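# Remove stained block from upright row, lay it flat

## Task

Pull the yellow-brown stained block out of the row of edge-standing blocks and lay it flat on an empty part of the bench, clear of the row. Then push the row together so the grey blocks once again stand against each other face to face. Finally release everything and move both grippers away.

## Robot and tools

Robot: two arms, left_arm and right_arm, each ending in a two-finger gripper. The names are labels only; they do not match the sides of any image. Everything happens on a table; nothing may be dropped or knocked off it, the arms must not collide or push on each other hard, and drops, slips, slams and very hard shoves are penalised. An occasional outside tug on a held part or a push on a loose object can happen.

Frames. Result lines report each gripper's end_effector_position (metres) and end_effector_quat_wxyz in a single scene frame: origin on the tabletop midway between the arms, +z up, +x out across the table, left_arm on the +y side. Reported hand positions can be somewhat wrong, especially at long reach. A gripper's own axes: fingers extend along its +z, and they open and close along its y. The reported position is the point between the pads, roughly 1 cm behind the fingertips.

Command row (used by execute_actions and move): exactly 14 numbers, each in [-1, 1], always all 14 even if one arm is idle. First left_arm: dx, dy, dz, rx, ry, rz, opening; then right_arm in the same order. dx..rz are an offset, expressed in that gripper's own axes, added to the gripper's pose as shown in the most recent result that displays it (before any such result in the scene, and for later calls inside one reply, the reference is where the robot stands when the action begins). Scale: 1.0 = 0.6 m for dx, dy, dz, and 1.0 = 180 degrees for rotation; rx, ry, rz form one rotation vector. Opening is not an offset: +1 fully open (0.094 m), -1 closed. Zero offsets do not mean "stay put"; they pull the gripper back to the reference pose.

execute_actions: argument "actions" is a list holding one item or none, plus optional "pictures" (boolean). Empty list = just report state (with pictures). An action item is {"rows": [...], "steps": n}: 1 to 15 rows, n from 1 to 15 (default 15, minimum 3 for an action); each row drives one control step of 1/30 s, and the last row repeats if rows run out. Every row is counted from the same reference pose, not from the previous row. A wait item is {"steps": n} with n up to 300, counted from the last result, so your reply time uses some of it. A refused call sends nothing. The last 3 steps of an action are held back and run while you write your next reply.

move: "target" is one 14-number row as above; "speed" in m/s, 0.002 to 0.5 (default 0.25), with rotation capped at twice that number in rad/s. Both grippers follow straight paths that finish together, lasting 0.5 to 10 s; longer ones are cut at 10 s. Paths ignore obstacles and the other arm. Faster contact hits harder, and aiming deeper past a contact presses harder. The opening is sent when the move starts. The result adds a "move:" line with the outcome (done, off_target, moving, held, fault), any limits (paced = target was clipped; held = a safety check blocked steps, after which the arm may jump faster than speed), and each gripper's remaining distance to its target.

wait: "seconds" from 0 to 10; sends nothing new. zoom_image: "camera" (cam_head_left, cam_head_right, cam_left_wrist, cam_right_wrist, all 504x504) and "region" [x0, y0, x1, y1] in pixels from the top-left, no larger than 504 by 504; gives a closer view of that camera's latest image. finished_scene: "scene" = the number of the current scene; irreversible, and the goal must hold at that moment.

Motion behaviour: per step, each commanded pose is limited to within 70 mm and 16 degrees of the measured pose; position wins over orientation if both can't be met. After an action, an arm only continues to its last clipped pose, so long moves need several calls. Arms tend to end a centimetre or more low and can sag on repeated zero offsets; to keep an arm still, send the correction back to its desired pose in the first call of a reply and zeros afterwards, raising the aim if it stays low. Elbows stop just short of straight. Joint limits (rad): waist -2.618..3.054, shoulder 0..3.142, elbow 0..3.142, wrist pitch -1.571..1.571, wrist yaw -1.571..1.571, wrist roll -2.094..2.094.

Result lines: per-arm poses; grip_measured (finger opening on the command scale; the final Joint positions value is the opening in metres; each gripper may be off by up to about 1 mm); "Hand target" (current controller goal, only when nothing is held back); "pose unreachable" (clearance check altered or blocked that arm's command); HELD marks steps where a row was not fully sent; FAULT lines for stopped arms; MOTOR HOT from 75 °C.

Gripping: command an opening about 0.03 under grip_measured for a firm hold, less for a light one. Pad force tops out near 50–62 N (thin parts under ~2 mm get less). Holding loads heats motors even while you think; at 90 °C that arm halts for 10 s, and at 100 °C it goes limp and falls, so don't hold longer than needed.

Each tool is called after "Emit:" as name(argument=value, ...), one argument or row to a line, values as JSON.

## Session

Emit:
execute_actions(
  actions=[],
)

Scene clock: 0.00 s of 4800.00 s.
left_arm: end_effector_position=(+0.2050, +0.1856, +0.2398) grip_measured=+1.000 end_effector_quat_wxyz=(+0.701, +0.588, +0.392, -0.095) | right_arm: end_effector_position=(+0.4016, -0.2415, +0.2649) grip_measured=+1.000 end_effector_quat_wxyz=(+0.095, +0.590, +0.520, +0.610)
Joint positions: left_arm=[-0.134  0.344  0.23   0.116  0.957  0.847  0.094] | right_arm=[-0.003  1.101  0.758  0.041 -0.645  2.08   0.094]
Joint velocities: left_arm=[ 0.002 -0.012  0.002  0.037  0.022 -0.007  0.   ] | right_arm=[-0.007 -0.022 -0.022 -0.051 -0.037  0.051  0.   ]
Hand target (left_arm): +0.204, +0.186, +0.239; +0.698, +0.587, +0.397, -0.099
Hand target (right_arm): +0.400, -0.241, +0.266; +0.095, +0.590, +0.522, +0.609

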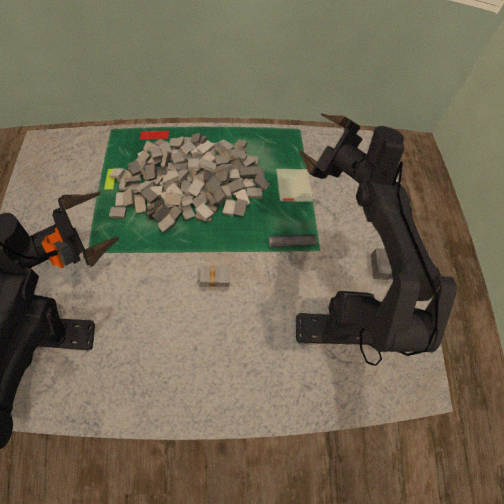

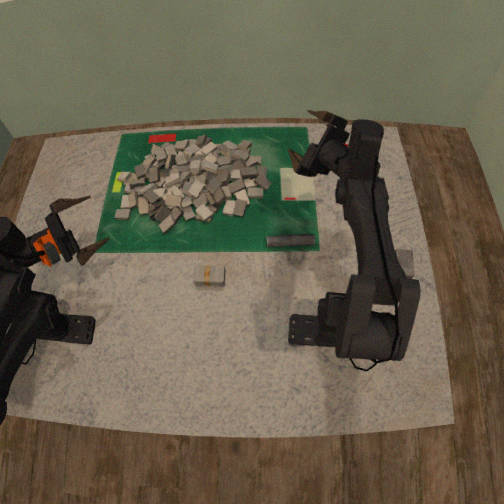

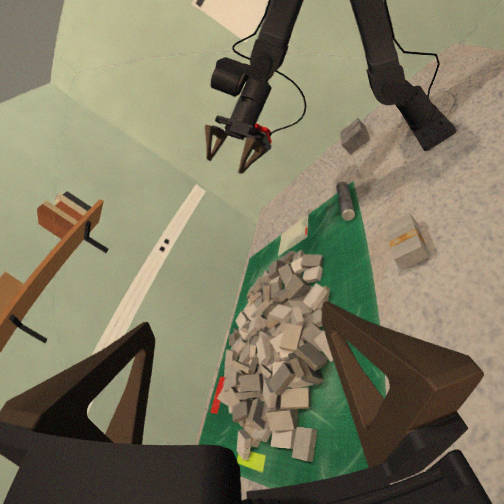

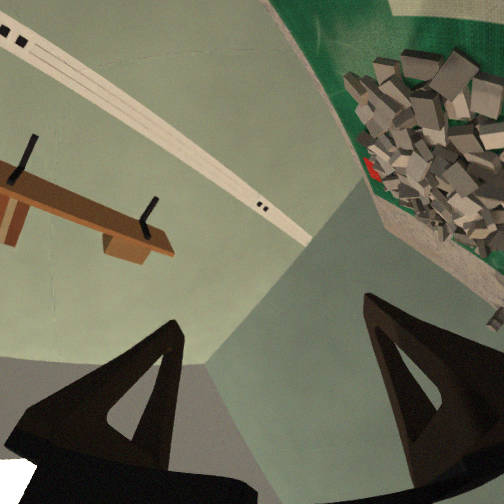

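Emit:
move(
  target=[0,0,0,0,0,0,1,0,0,0,0,0,-0.6,1],
  speed=0.5,
)

Scene clock: 2.87 s of 4800.00 s.
left_arm: end_effector_position=(+0.2050, +0.1856, +0.2405) grip_measured=+1.000 end_effector_quat_wxyz=(+0.702, +0.588, +0.391, -0.094) | right_arm: end_effector_position=(+0.4026, -0.2416, +0.2679) grip_measured=+1.000 end_effector_quat_wxyz=(+0.553, -0.071, +0.780, +0.285)
Joint positions: left_arm=[-0.134  0.344  0.23   0.12   0.957  0.847  0.094] | right_arm=[-0.003  1.101  0.758  0.056 -0.645  0.21   0.094]
Joint velocities: left_arm=[ 0.002  0.027  0.002 -0.022 -0.007 -0.022  0.   ] | right_arm=[-0.002 -0.002 -0.002 -0.007  0.037  0.007  0.   ]
Hand target (left_arm): +0.205, +0.186, +0.240; +0.701, +0.588, +0.392, -0.095
Hand target (right_arm): +0.402, -0.241, +0.265; +0.549, -0.074, +0.783, +0.282
Off the commanded pose (left_arm): 0.001 m, 0 deg.
Off the commanded pose (right_arm): 0.003 m, 1 deg.
Kept back: nothing.
move: done

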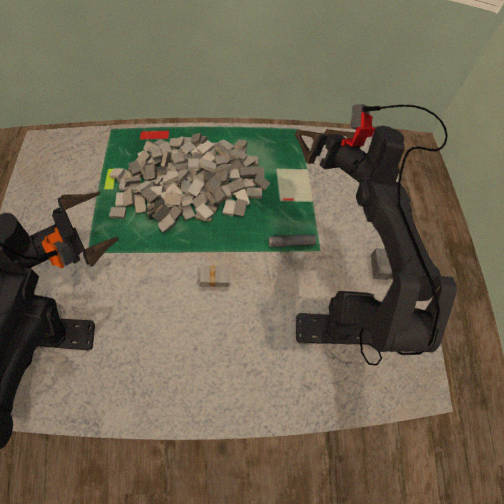

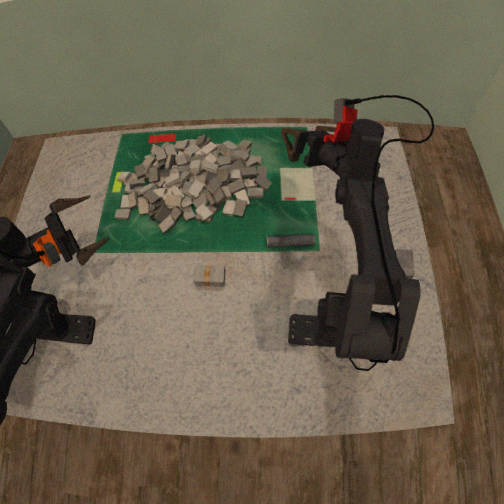

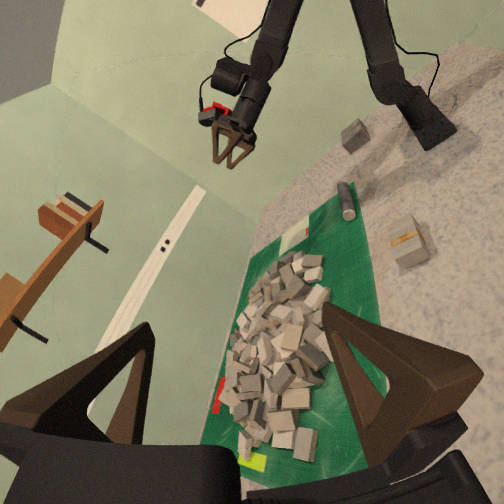

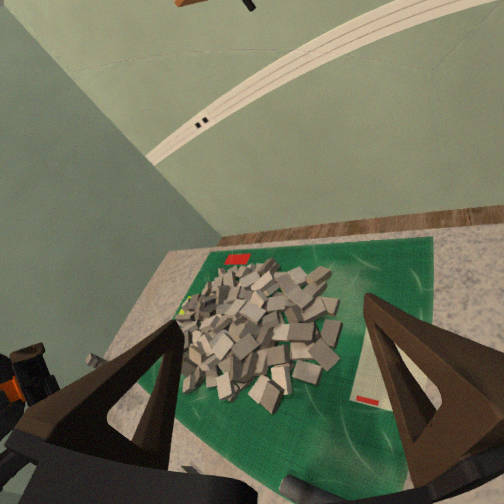

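Emit:
move(
  target=[0,0,-0.08,0,0,0,-0.5,0.48,0.332,-0.069,-0.14,0.437,-0.369,1],
)

Scene clock: 7.30 s of 4800.00 s.
left_arm: end_effector_position=(+0.1875, +0.2275, +0.2362) grip_measured=-0.497 end_effector_quat_wxyz=(+0.699, +0.589, +0.393, -0.096) | right_arm: end_effector_position=(+0.1731, -0.0489, +0.0826) grip_measured=+1.000 end_effector_quat_wxyz=(-0.001, +0.709, -0.705, +0.014)
Joint positions: left_arm=[ 0.379  0.237  0.23  -0.025  1.471  0.876  0.024] | right_arm=[ 1.209  1.693  1.254 -1.14   0.028 -0.464  0.094]
Joint velocities: left_arm=[ 0.002 -0.012 -0.007 -0.037 -0.022  0.007  0.   ] | right_arm=[ 0.002 -0.007 -0.002 -0.037 -0.007  0.007  0.   ]
Hand target (left_arm): +0.184, +0.227, +0.239; +0.700, +0.590, +0.391, -0.092
Hand target (right_arm): +0.174, -0.046, +0.086; -0.001, +0.708, -0.706, +0.018
Off the commanded pose (left_arm): 0.006 m, 1 deg.
Off the commanded pose (right_arm): 0.012 m, 2 deg.
Kept back: nothing.
move: off_target (right_arm)

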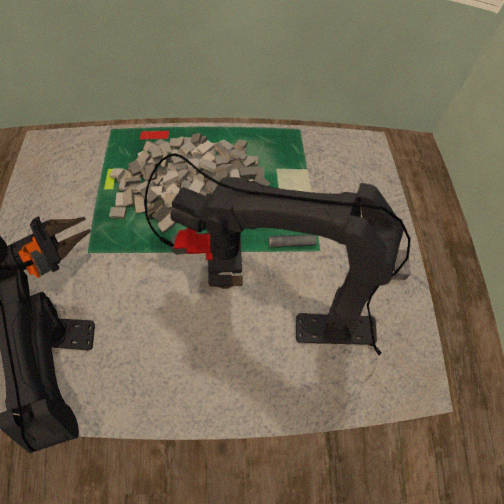

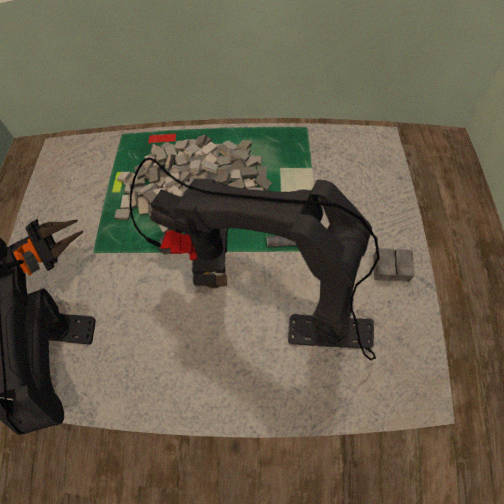

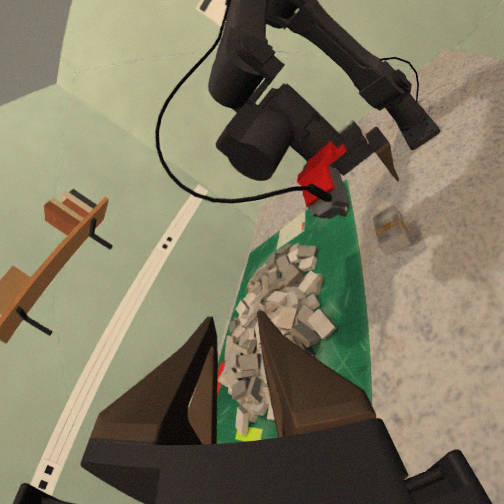

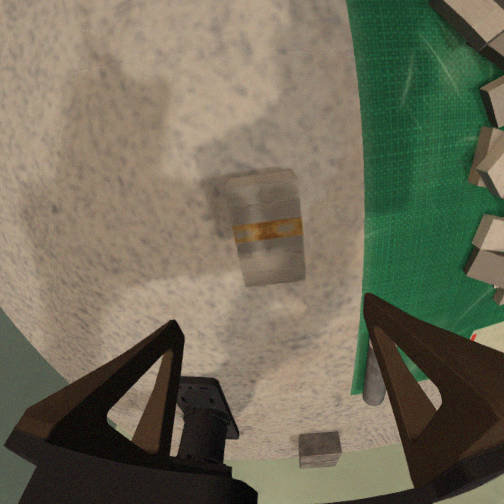

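Emit:
move(
  target=[0,0,0,0,0,0,-0.5,-0.003,-0.003,0.05,0,0,-0.04,0.4],
  speed=0.1,
)

Emit:
move(
  target=[0,0,0,0,0,0,-0.5,0,0,0.065,0,0,0,0.4],
  speed=0.05,
)

Scene clock: 8.63 s of 4800.00 s.
left_arm: end_effector_position=(+0.1872, +0.2273, +0.2366) grip_measured=-0.497 end_effector_quat_wxyz=(+0.700, +0.590, +0.391, -0.095) | right_arm: end_effector_position=(+0.1753, -0.0447, +0.0609) grip_measured=+0.402 end_effector_quat_wxyz=(-0.008, +0.750, -0.661, +0.013)
Joint positions: left_arm=[ 0.379  0.237  0.23  -0.02   1.474  0.878  0.024] | right_arm=[ 1.209  1.716  1.192 -1.038  0.028 -0.584  0.066]
Joint velocities: left_arm=[ 0.012 -0.017  0.007 -0.051  0.007 -0.007 -0.   ] | right_arm=[-0.002  0.002  0.017 -0.007  0.066 -0.022 -0.001]
Hand target (left_arm): +0.188, +0.227, +0.236; +0.699, +0.589, +0.393, -0.096
Hand target (right_arm): +0.175, -0.048, +0.053; -0.000, +0.752, -0.659, +0.014
Off the commanded pose (left_arm): 0.001 m, 0 deg.
Off the commanded pose (right_arm): 0.009 m, 1 deg.
Kept back: nothing.
move: done

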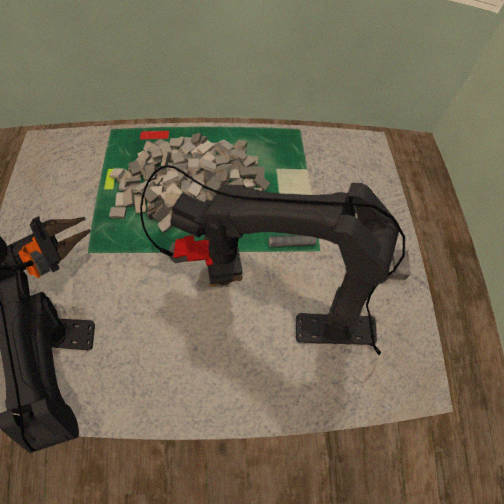

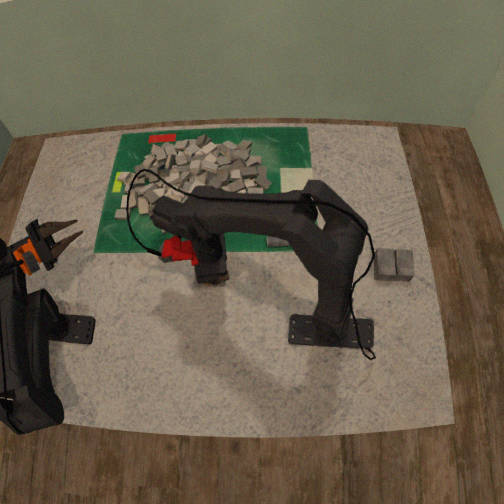

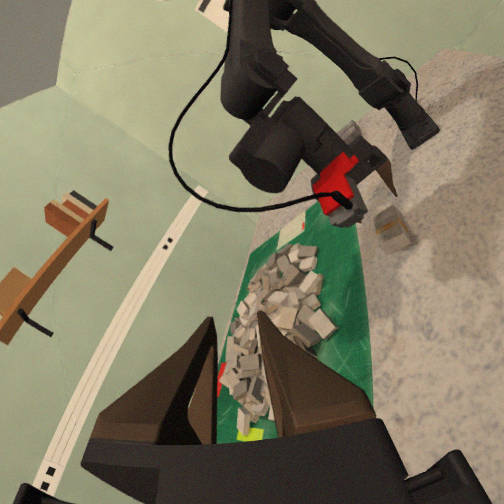

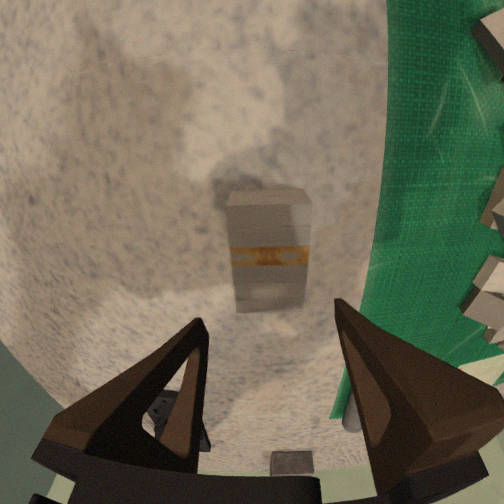

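Scene clock: 9.87 s of 4800.00 s.
left_arm: end_effector_position=(+0.1872, +0.2273, +0.2370) grip_measured=-0.497 end_effector_quat_wxyz=(+0.700, +0.591, +0.389, -0.093) | right_arm: end_effector_position=(+0.1772, -0.0409, +0.0304) grip_measured=+0.402 end_effector_quat_wxyz=(-0.016, +0.750, -0.661, +0.010)
Joint positions: left_arm=[ 0.379  0.237  0.23  -0.015  1.474  0.878  0.024] | right_arm=[ 1.209  1.756  1.11  -0.9    0.028 -0.584  0.066]
Joint velocities: left_arm=[-0.007 -0.022  0.002 -0.007  0.022  0.037  0.   ] | right_arm=[ 0.002 -0.002  0.027  0.066 -0.066 -0.066 -0.002]
Hand target (left_arm): +0.187, +0.227, +0.237; +0.700, +0.590, +0.391, -0.094
Hand target (right_arm): +0.176, -0.045, +0.022; -0.008, +0.750, -0.661, +0.013
Off the commanded pose (left_arm): 0.000 m, 0 deg.
Off the commanded pose (right_arm): 0.009 m, 1 deg.
Kept back: nothing.
move: done

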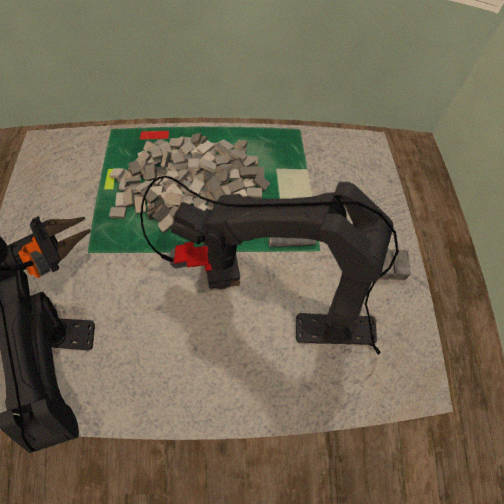

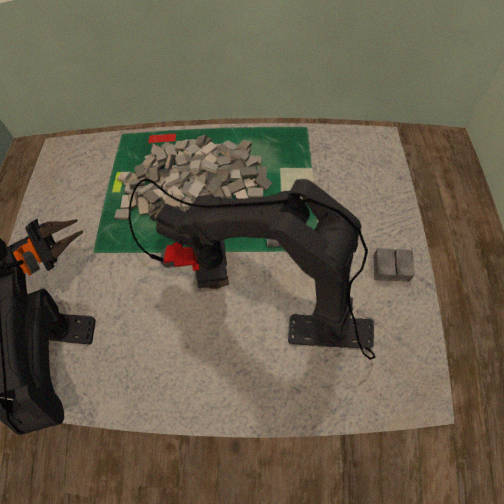

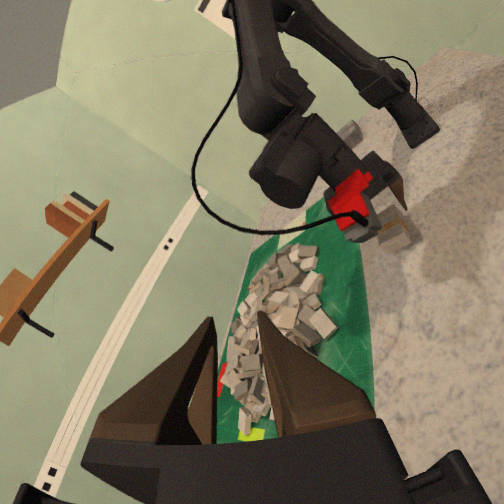

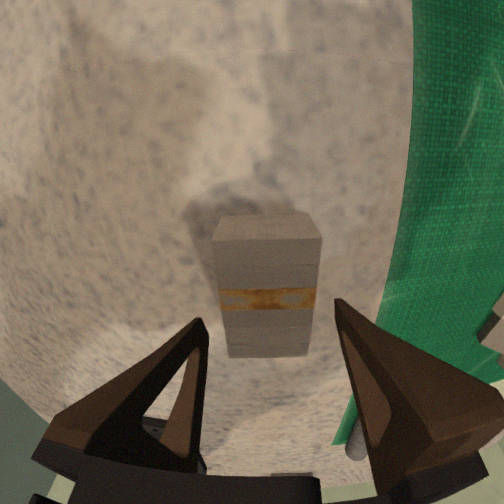

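Emit:
move(
  target=[0,0,0,0,0,0,-0.5,0.004,0,0.03,0,0,0,0.25],
  speed=0.04,
)

Scene clock: 11.00 s of 4800.00 s.
left_arm: end_effector_position=(+0.1873, +0.2273, +0.2375) grip_measured=-0.497 end_effector_quat_wxyz=(+0.701, +0.592, +0.388, -0.091) | right_arm: end_effector_position=(+0.1788, -0.0376, +0.0236) grip_measured=+0.252 end_effector_quat_wxyz=(-0.029, +0.750, -0.661, +0.007)
Joint positions: left_arm=[ 0.379  0.237  0.23  -0.01   1.474  0.878  0.024] | right_arm=[ 1.209  1.756  1.08  -0.842  0.028 -0.584  0.059]
Joint velocities: left_arm=[-0.002  0.017 -0.022  0.007 -0.066 -0.095 -0.001] | right_arm=[-0.007 -0.012  0.002  0.051 -0.051 -0.037  0.001]
Hand target (left_arm): +0.187, +0.227, +0.237; +0.700, +0.591, +0.389, -0.093
Hand target (right_arm): +0.178, -0.043, +0.013; -0.016, +0.750, -0.661, +0.010
Off the commanded pose (left_arm): 0.000 m, 0 deg.
Off the commanded pose (right_arm): 0.012 m, 2 deg.
Kept back: nothing.
move: off_target (right_arm)

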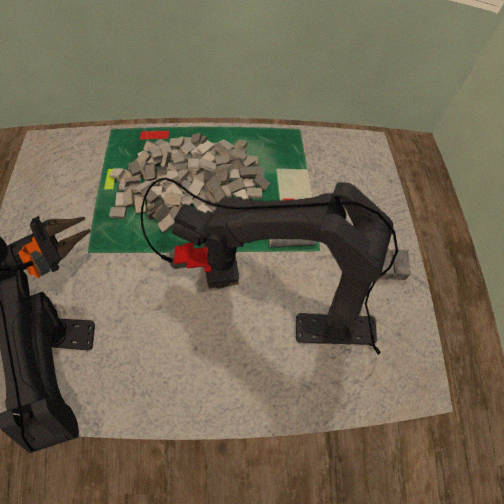

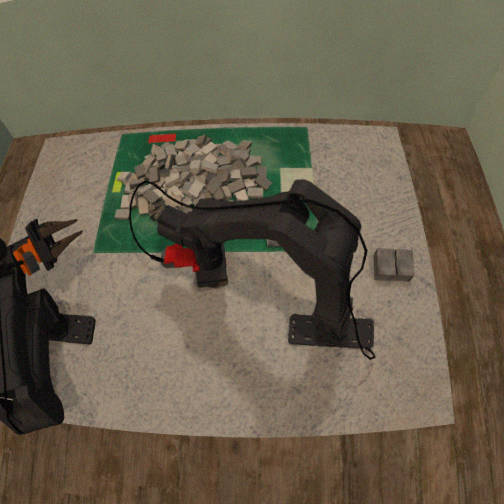

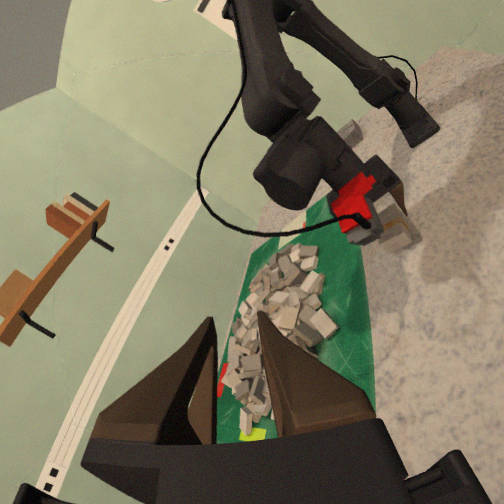

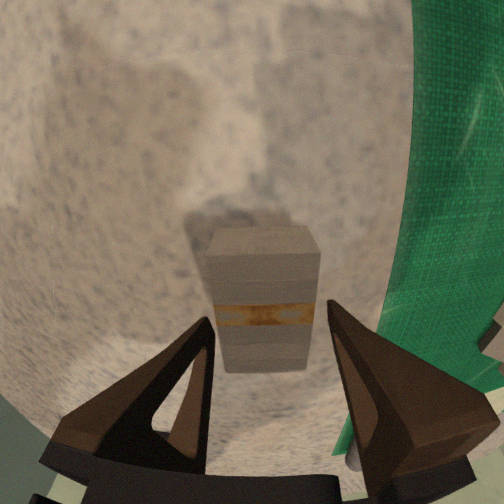

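Emit:
move(
  target=[0,0,0,0,0,0,-0.5,0.022,0.003,0.01,0,0,0,0.25],
  speed=0.04,
)

Scene clock: 11.97 s of 4800.00 s.
left_arm: end_effector_position=(+0.1873, +0.2273, +0.2379) grip_measured=-0.497 end_effector_quat_wxyz=(+0.701, +0.593, +0.386, -0.089) | right_arm: end_effector_position=(+0.1769, -0.0500, +0.0131) grip_measured=+0.252 end_effector_quat_wxyz=(-0.016, +0.750, -0.662, +0.011)
Joint positions: left_arm=[ 0.379  0.237  0.23  -0.005  1.474  0.878  0.024] | right_arm=[ 1.197  1.756  1.034 -0.824  0.028 -0.595  0.059]
Joint velocities: left_arm=[-0.002 -0.012 -0.007 -0.051  0.007 -0.066  0.001] | right_arm=[-0.022 -0.007 -0.012 -0.037  0.007  0.022 -0.   ]
Hand target (left_arm): +0.187, +0.227, +0.237; +0.701, +0.592, +0.388, -0.091
Hand target (right_arm): +0.179, -0.051, +0.017; -0.029, +0.750, -0.661, +0.007
Off the commanded pose (left_arm): 0.000 m, 0 deg.
Off the commanded pose (right_arm): 0.005 m, 2 deg.
Kept back: nothing.
move: done

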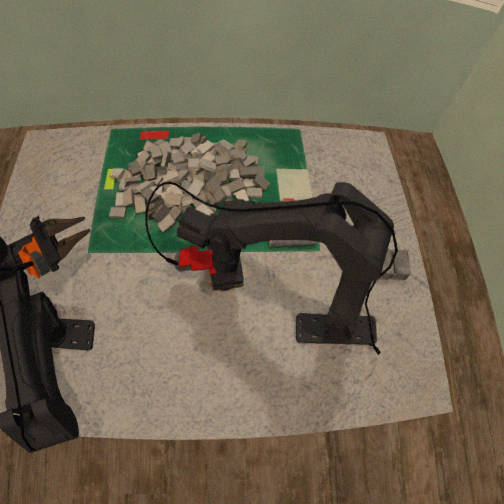

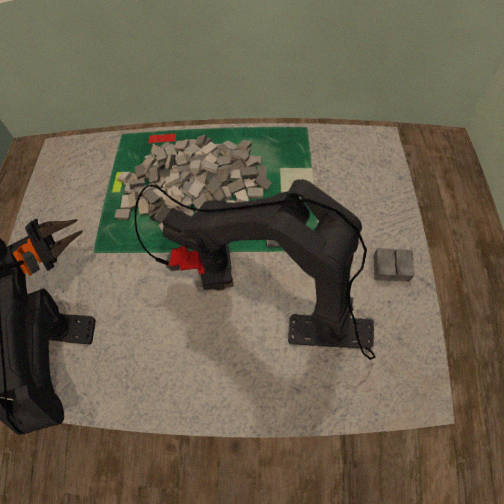

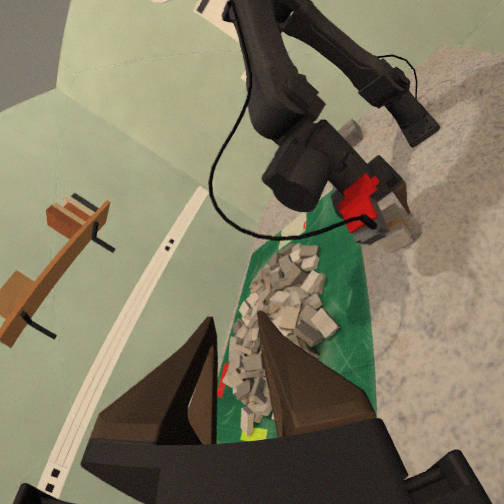

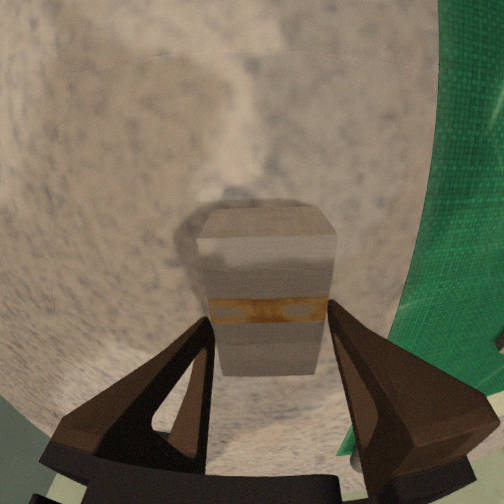

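Looks right. Grip, drag a bit.

Emit:
move(
  target=[0,0,0,0,0,0,-0.5,0,0,-0.006,0,0,0,-0.12],
)

Emit:
move(
  target=[0,0,0,0,0,0,-0.5,0.05,0,-0.003,0,0,0,-0.12],
  speed=0.04,
)

Scene clock: 12.90 s of 4800.00 s.
left_arm: end_effector_position=(+0.1873, +0.2273, +0.2383) grip_measured=-0.497 end_effector_quat_wxyz=(+0.701, +0.594, +0.385, -0.088) | right_arm: end_effector_position=(+0.1773, -0.0494, +0.0131) grip_measured=-0.103 end_effector_quat_wxyz=(-0.017, +0.750, -0.661, +0.010)
Joint positions: left_arm=[ 0.379  0.237  0.23  -0.001  1.474  0.878  0.024] | right_arm=[ 1.197  1.756  1.034 -0.821  0.029 -0.596  0.042]
Joint velocities: left_arm=[ 0.012 -0.002 -0.012  0.007  0.051  0.007 -0.   ] | right_arm=[ 0.007 -0.007  0.012  0.037  0.007 -0.066  0.002]
Hand target (left_arm): +0.187, +0.227, +0.238; +0.701, +0.593, +0.386, -0.089
Hand target (right_arm): +0.177, -0.050, +0.017; -0.016, +0.750, -0.662, +0.011
Off the commanded pose (left_arm): 0.000 m, 0 deg.
Off the commanded pose (right_arm): 0.004 m, 0 deg.
Kept back: nothing.
move: done

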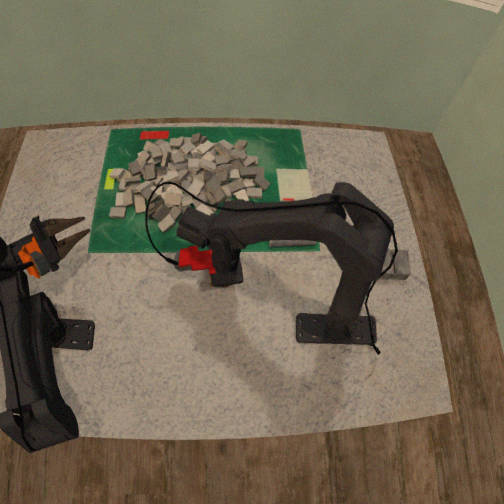

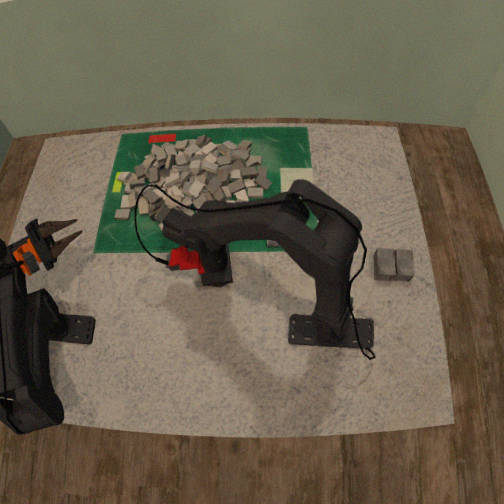

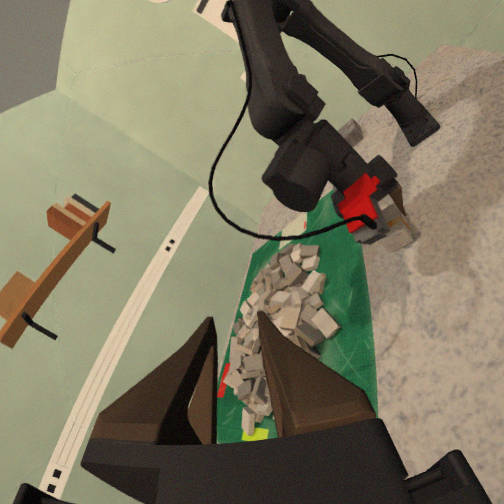

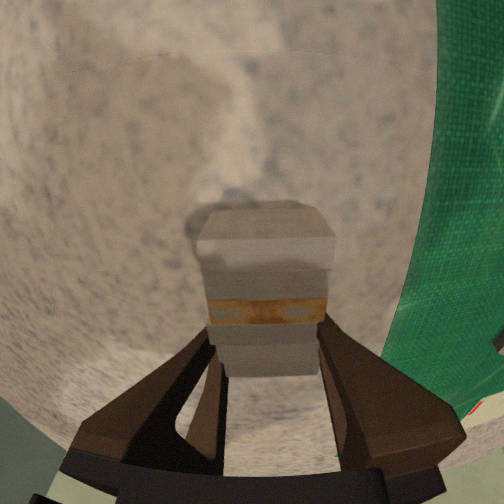

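Scene clock: 13.93 s of 4800.00 s.
left_arm: end_effector_position=(+0.1873, +0.2273, +0.2387) grip_measured=-0.497 end_effector_quat_wxyz=(+0.702, +0.594, +0.383, -0.086) | right_arm: end_effector_position=(+0.1816, -0.0717, +0.0131) grip_measured=-0.103 end_effector_quat_wxyz=(-0.018, +0.750, -0.661, +0.008)
Joint positions: left_arm=[0.379 0.237 0.23  0.004 1.474 0.878 0.024] | right_arm=[ 1.144  1.691  0.958 -0.805  0.024 -0.649  0.042]
Joint velocities: left_arm=[ 0.002  0.007  0.012 -0.007 -0.007  0.022 -0.   ] | right_arm=[-0.022  0.002  0.002 -0.051 -0.007 -0.007 -0.   ]
Hand target (left_arm): +0.187, +0.227, +0.238; +0.701, +0.594, +0.385, -0.088
Hand target (right_arm): +0.181, -0.079, +0.014; -0.017, +0.750, -0.661, +0.010
Off the commanded pose (left_arm): 0.000 m, 0 deg.
Off the commanded pose (right_arm): 0.008 m, 0 deg.
Kept back: nothing.
move: done

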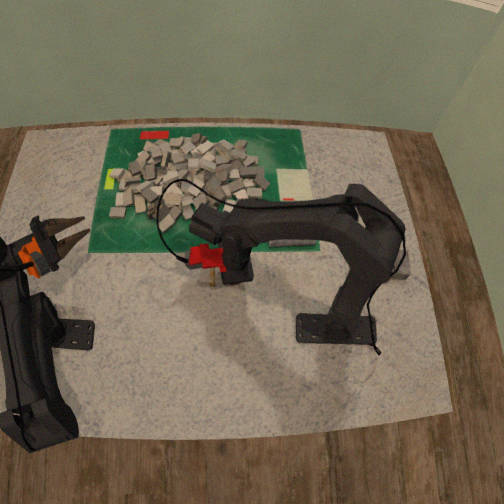

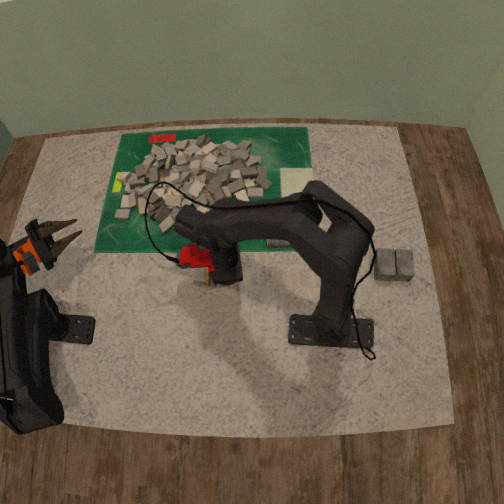

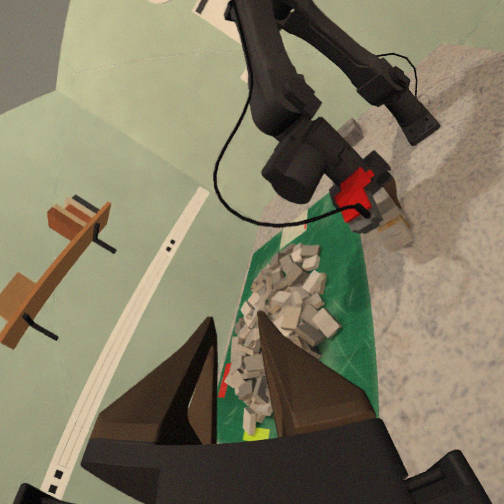

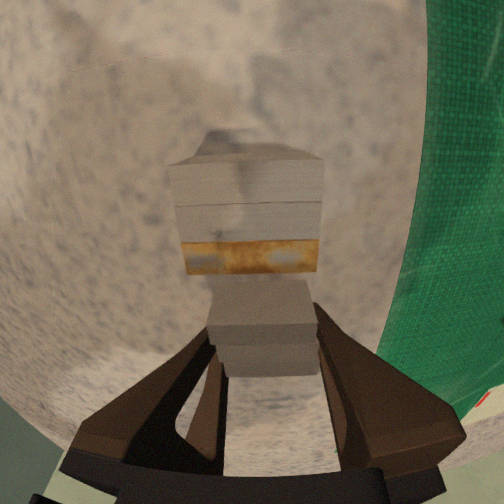

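Emit:
move(
  target=[0,0,0,0,0,0,-0.5,0.055,0,-0.002,0,0,0,-0.12],
  speed=0.05,
)

Emit:
move(
  target=[0,0,0,0,0,0,-0.5,0,0,0,0,0,0,0.3],
)

Emit:
move(
  target=[0,0,0,0,0,0,-0.5,0,0,-0.08,0,0,0,0.3],
  speed=0.1,
)

Scene clock: 15.13 s of 4800.00 s.
left_arm: end_effector_position=(+0.1873, +0.2273, +0.2391) grip_measured=-0.497 end_effector_quat_wxyz=(+0.702, +0.595, +0.382, -0.084) | right_arm: end_effector_position=(+0.1869, -0.0966, +0.0130) grip_measured=-0.103 end_effector_quat_wxyz=(-0.020, +0.750, -0.661, +0.006)
Joint positions: left_arm=[0.379 0.237 0.23  0.009 1.474 0.878 0.024] | right_arm=[ 1.075  1.621  0.88  -0.793  0.017 -0.719  0.042]
Joint velocities: left_arm=[-0.007 -0.022 -0.002  0.066 -0.022  0.037 -0.   ] | right_arm=[-0.002 -0.002 -0.027 -0.037  0.081 -0.007 -0.   ]
Hand target (left_arm): +0.187, +0.227, +0.239; +0.702, +0.594, +0.383, -0.086
Hand target (right_arm): +0.186, -0.104, +0.013; -0.017, +0.750, -0.661, +0.008
Off the commanded pose (left_arm): 0.000 m, 0 deg.
Off the commanded pose (right_arm): 0.008 m, 0 deg.
Kept back: nothing.
move: done

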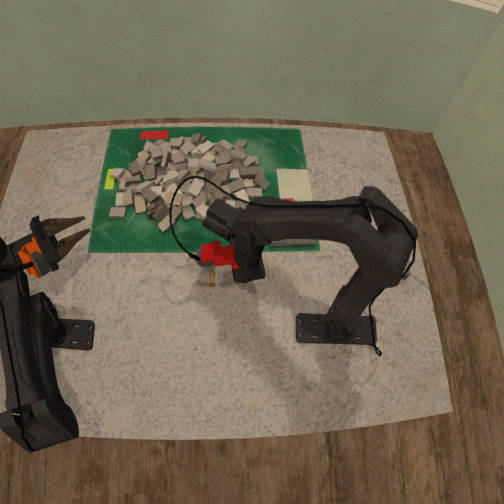

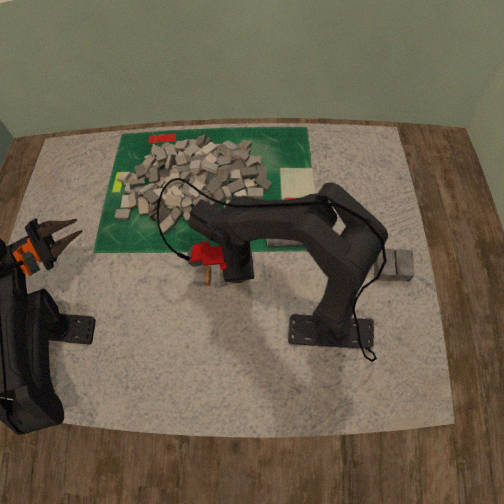

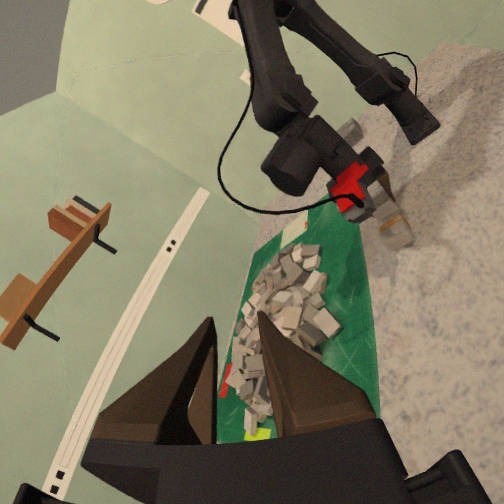

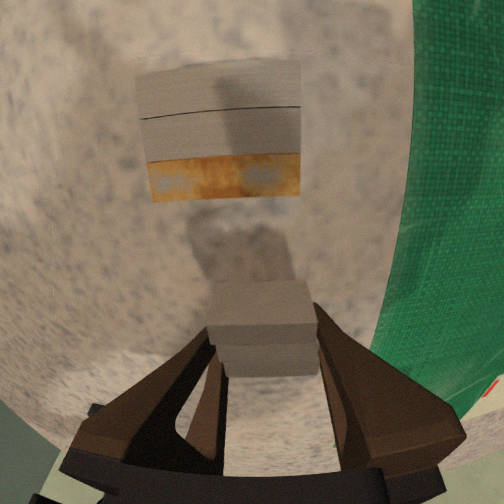

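Scene clock: 15.63 s of 4800.00 s.
left_arm: end_effector_position=(+0.1873, +0.2273, +0.2395) grip_measured=-0.497 end_effector_quat_wxyz=(+0.702, +0.596, +0.380, -0.083) | right_arm: end_effector_position=(+0.1869, -0.0966, +0.0130) grip_measured=+0.298 end_effector_quat_wxyz=(-0.020, +0.750, -0.661, +0.006)
Joint positions: left_arm=[0.379 0.237 0.23  0.014 1.474 0.878 0.024] | right_arm=[ 1.075  1.621  0.88  -0.793  0.017 -0.719  0.061]
Joint velocities: left_arm=[ 0.002  0.017  0.002 -0.022 -0.066  0.022 -0.   ] | right_arm=[-0.002 -0.007 -0.007  0.022  0.037  0.037  0.   ]
Hand target (left_arm): +0.187, +0.227, +0.239; +0.702, +0.595, +0.382, -0.084
Hand target (right_arm): +0.187, -0.097, +0.013; -0.020, +0.750, -0.661, +0.006
Off the commanded pose (left_arm): 0.000 m, 0 deg.
Off the commanded pose (right_arm): 0.000 m, 0 deg.
Kept back: nothing.
move: done

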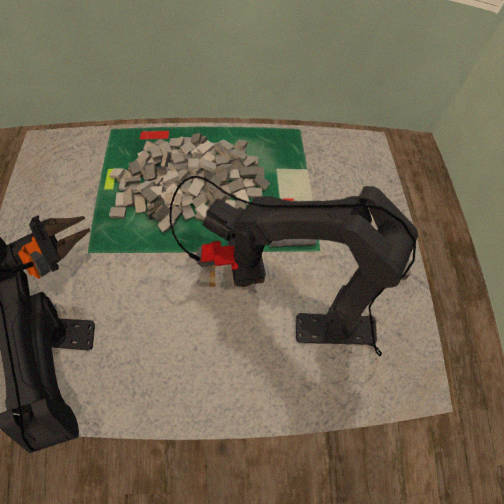

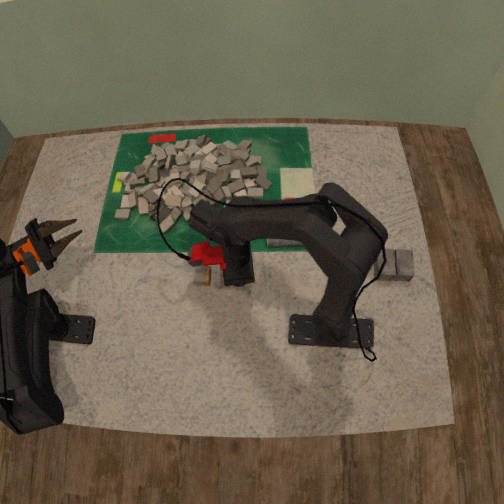

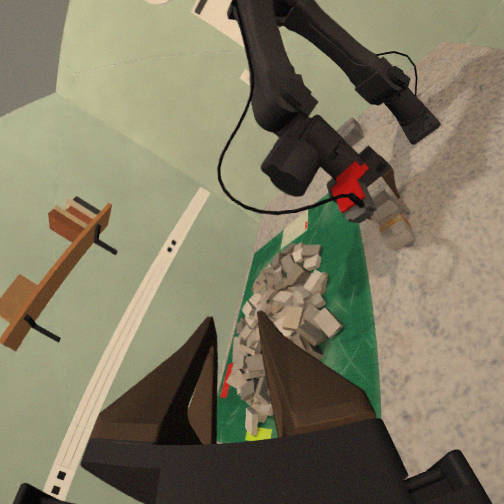

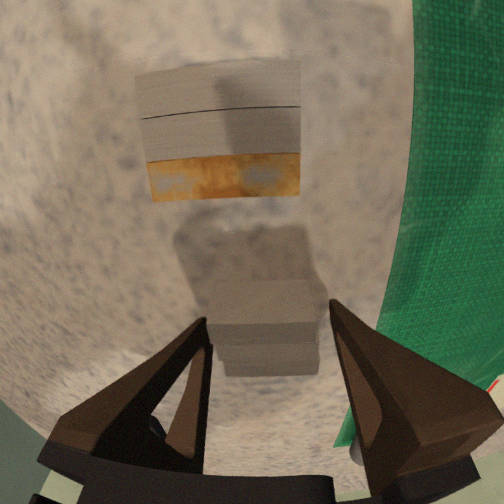

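Scene clock: 16.70 s of 4800.00 s.
left_arm: end_effector_position=(+0.1873, +0.2273, +0.2400) grip_measured=-0.497 end_effector_quat_wxyz=(+0.703, +0.597, +0.379, -0.081) | right_arm: end_effector_position=(+0.1834, -0.1018, +0.0508) grip_measured=+0.298 end_effector_quat_wxyz=(-0.008, +0.750, -0.661, +0.007)
Joint positions: left_arm=[0.379 0.237 0.23  0.019 1.474 0.878 0.024] | right_arm=[ 1.075  1.555  0.978 -0.979  0.017 -0.719  0.061]
Joint velocities: left_arm=[ 0.012 -0.002 -0.002 -0.037  0.066 -0.022  0.   ] | right_arm=[ 0.002  0.002  0.002 -0.007 -0.007 -0.022  0.   ]
Hand target (left_arm): +0.187, +0.227, +0.240; +0.703, +0.596, +0.380, -0.083
Hand target (right_arm): +0.186, -0.098, +0.061; -0.020, +0.750, -0.661, +0.006
Off the commanded pose (left_arm): 0.000 m, 0 deg.
Off the commanded pose (right_arm): 0.011 m, 1 deg.
Kept back: nothing.
move: off_target (right_arm)

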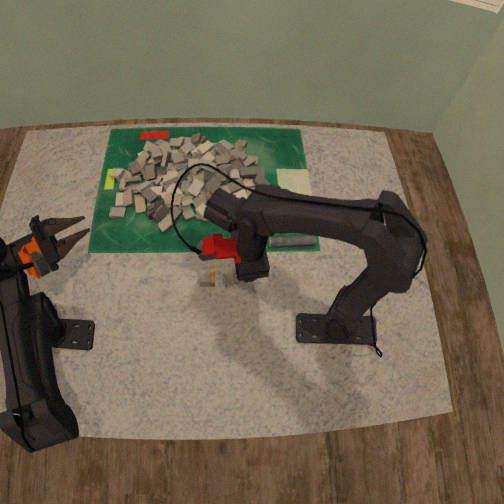

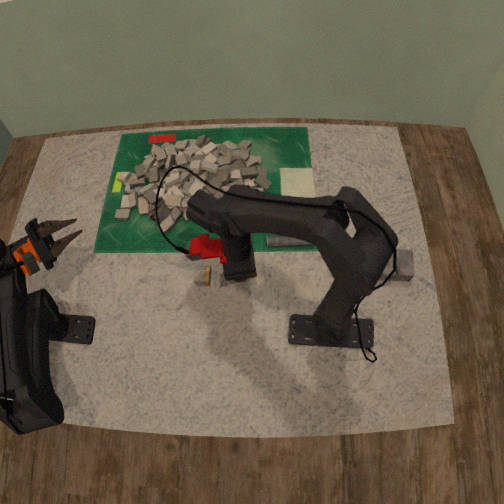

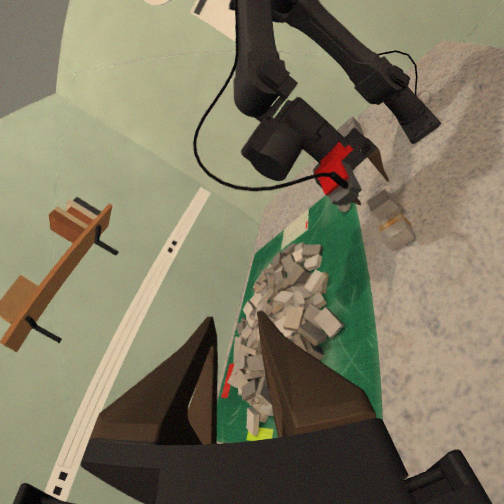

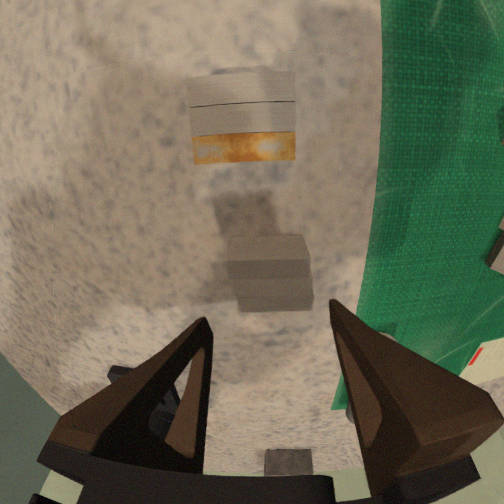

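Emit:
move(
  target=[0,0,0,0,0,0,-0.5,-0.105,0.006,-0.01,0,0,0,0.3],
  speed=0.1,
)

Emit:
move(
  target=[0,0,0,0,0,0,-0.5,0.008,0,0.075,0,0,0,0.3],
  speed=0.04,
)

Scene clock: 18.03 s of 4800.00 s.
left_arm: end_effector_position=(+0.1873, +0.2273, +0.2404) grip_measured=-0.497 end_effector_quat_wxyz=(+0.703, +0.597, +0.377, -0.079) | right_arm: end_effector_position=(+0.1710, -0.0434, +0.0555) grip_measured=+0.298 end_effector_quat_wxyz=(-0.012, +0.752, -0.659, +0.006)
Joint positions: left_arm=[0.379 0.237 0.23  0.024 1.474 0.878 0.024] | right_arm=[ 1.218  1.708  1.161 -1.003  0.018 -0.58   0.061]
Joint velocities: left_arm=[ 0.017  0.012 -0.012 -0.095  0.037 -0.022 -0.   ] | right_arm=[ 0.012 -0.002 -0.007 -0.037 -0.037  0.022 -0.001]
Hand target (left_arm): +0.187, +0.227, +0.240; +0.703, +0.597, +0.379, -0.081
Hand target (right_arm): +0.171, -0.040, +0.058; -0.010, +0.750, -0.661, +0.008
Off the commanded pose (left_arm): 0.000 m, 0 deg.
Off the commanded pose (right_arm): 0.004 m, 1 deg.
Kept back: nothing.
move: done

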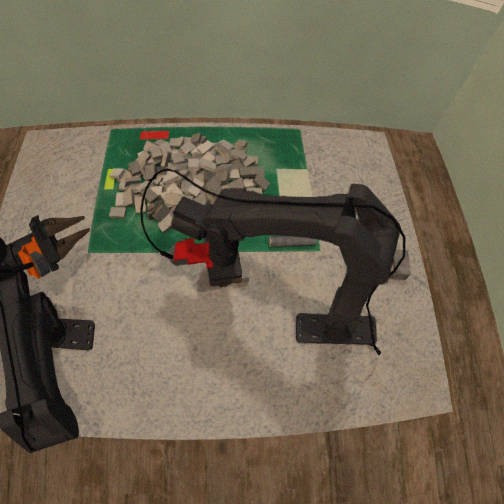

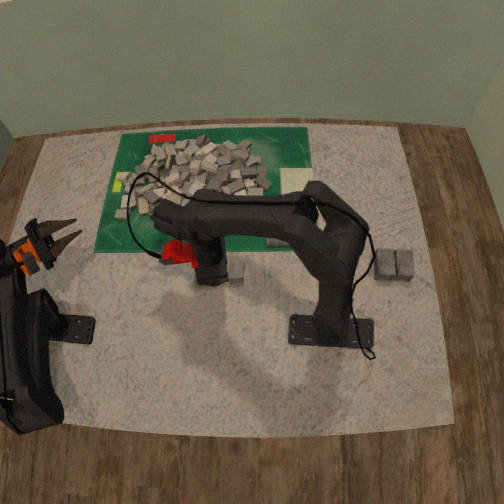

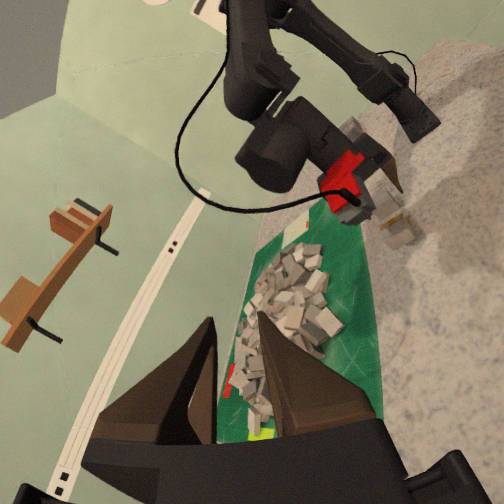

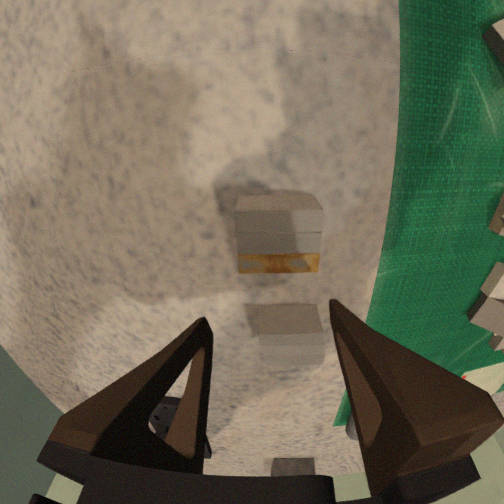

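Scene clock: 19.60 s of 4800.00 s.
left_arm: end_effector_position=(+0.1873, +0.2273, +0.2408) grip_measured=-0.497 end_effector_quat_wxyz=(+0.704, +0.598, +0.376, -0.078) | right_arm: end_effector_position=(+0.1717, -0.0420, +0.0192) grip_measured=+0.298 end_effector_quat_wxyz=(-0.021, +0.752, -0.659, +0.003)
Joint positions: left_arm=[0.379 0.237 0.23  0.028 1.474 0.878 0.024] | right_arm=[ 1.218  1.75   1.054 -0.836  0.018 -0.581  0.061]
Joint velocities: left_arm=[ 0.002  0.017  0.002 -0.022 -0.022  0.022  0.   ] | right_arm=[-0.017 -0.007  0.012 -0.037 -0.022  0.007 -0.001]
Hand target (left_arm): +0.187, +0.227, +0.240; +0.703, +0.597, +0.377, -0.079
Hand target (right_arm): +0.172, -0.047, +0.011; -0.012, +0.752, -0.659, +0.006
Off the commanded pose (left_arm): 0.000 m, 0 deg.
Off the commanded pose (right_arm): 0.010 m, 1 deg.
Kept back: nothing.
move: done

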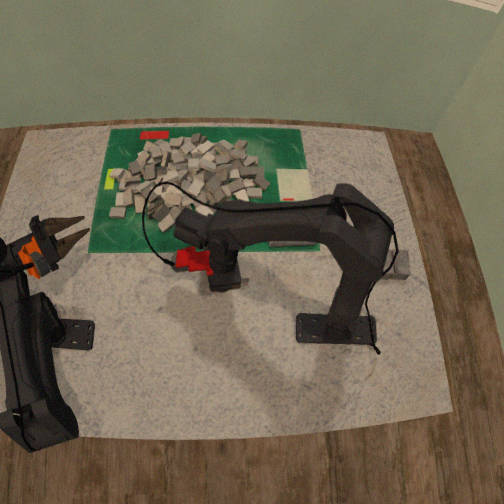

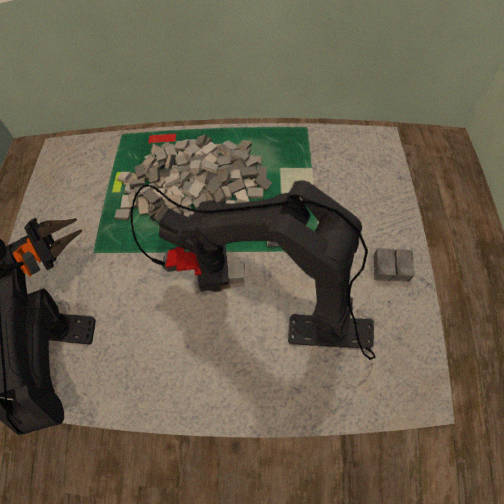

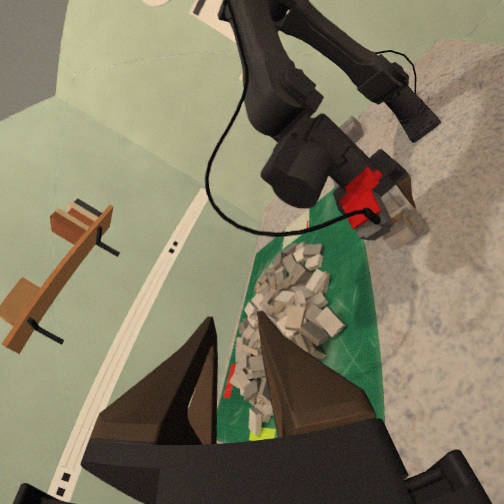

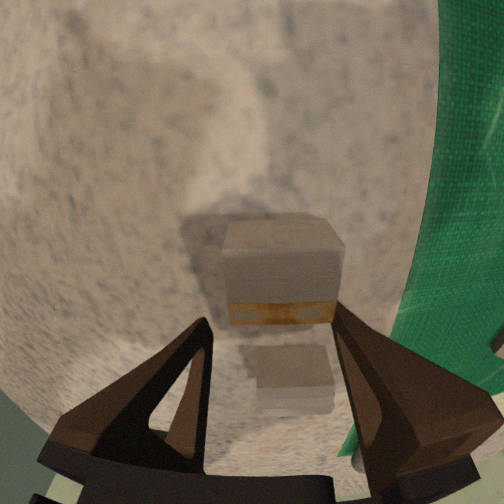

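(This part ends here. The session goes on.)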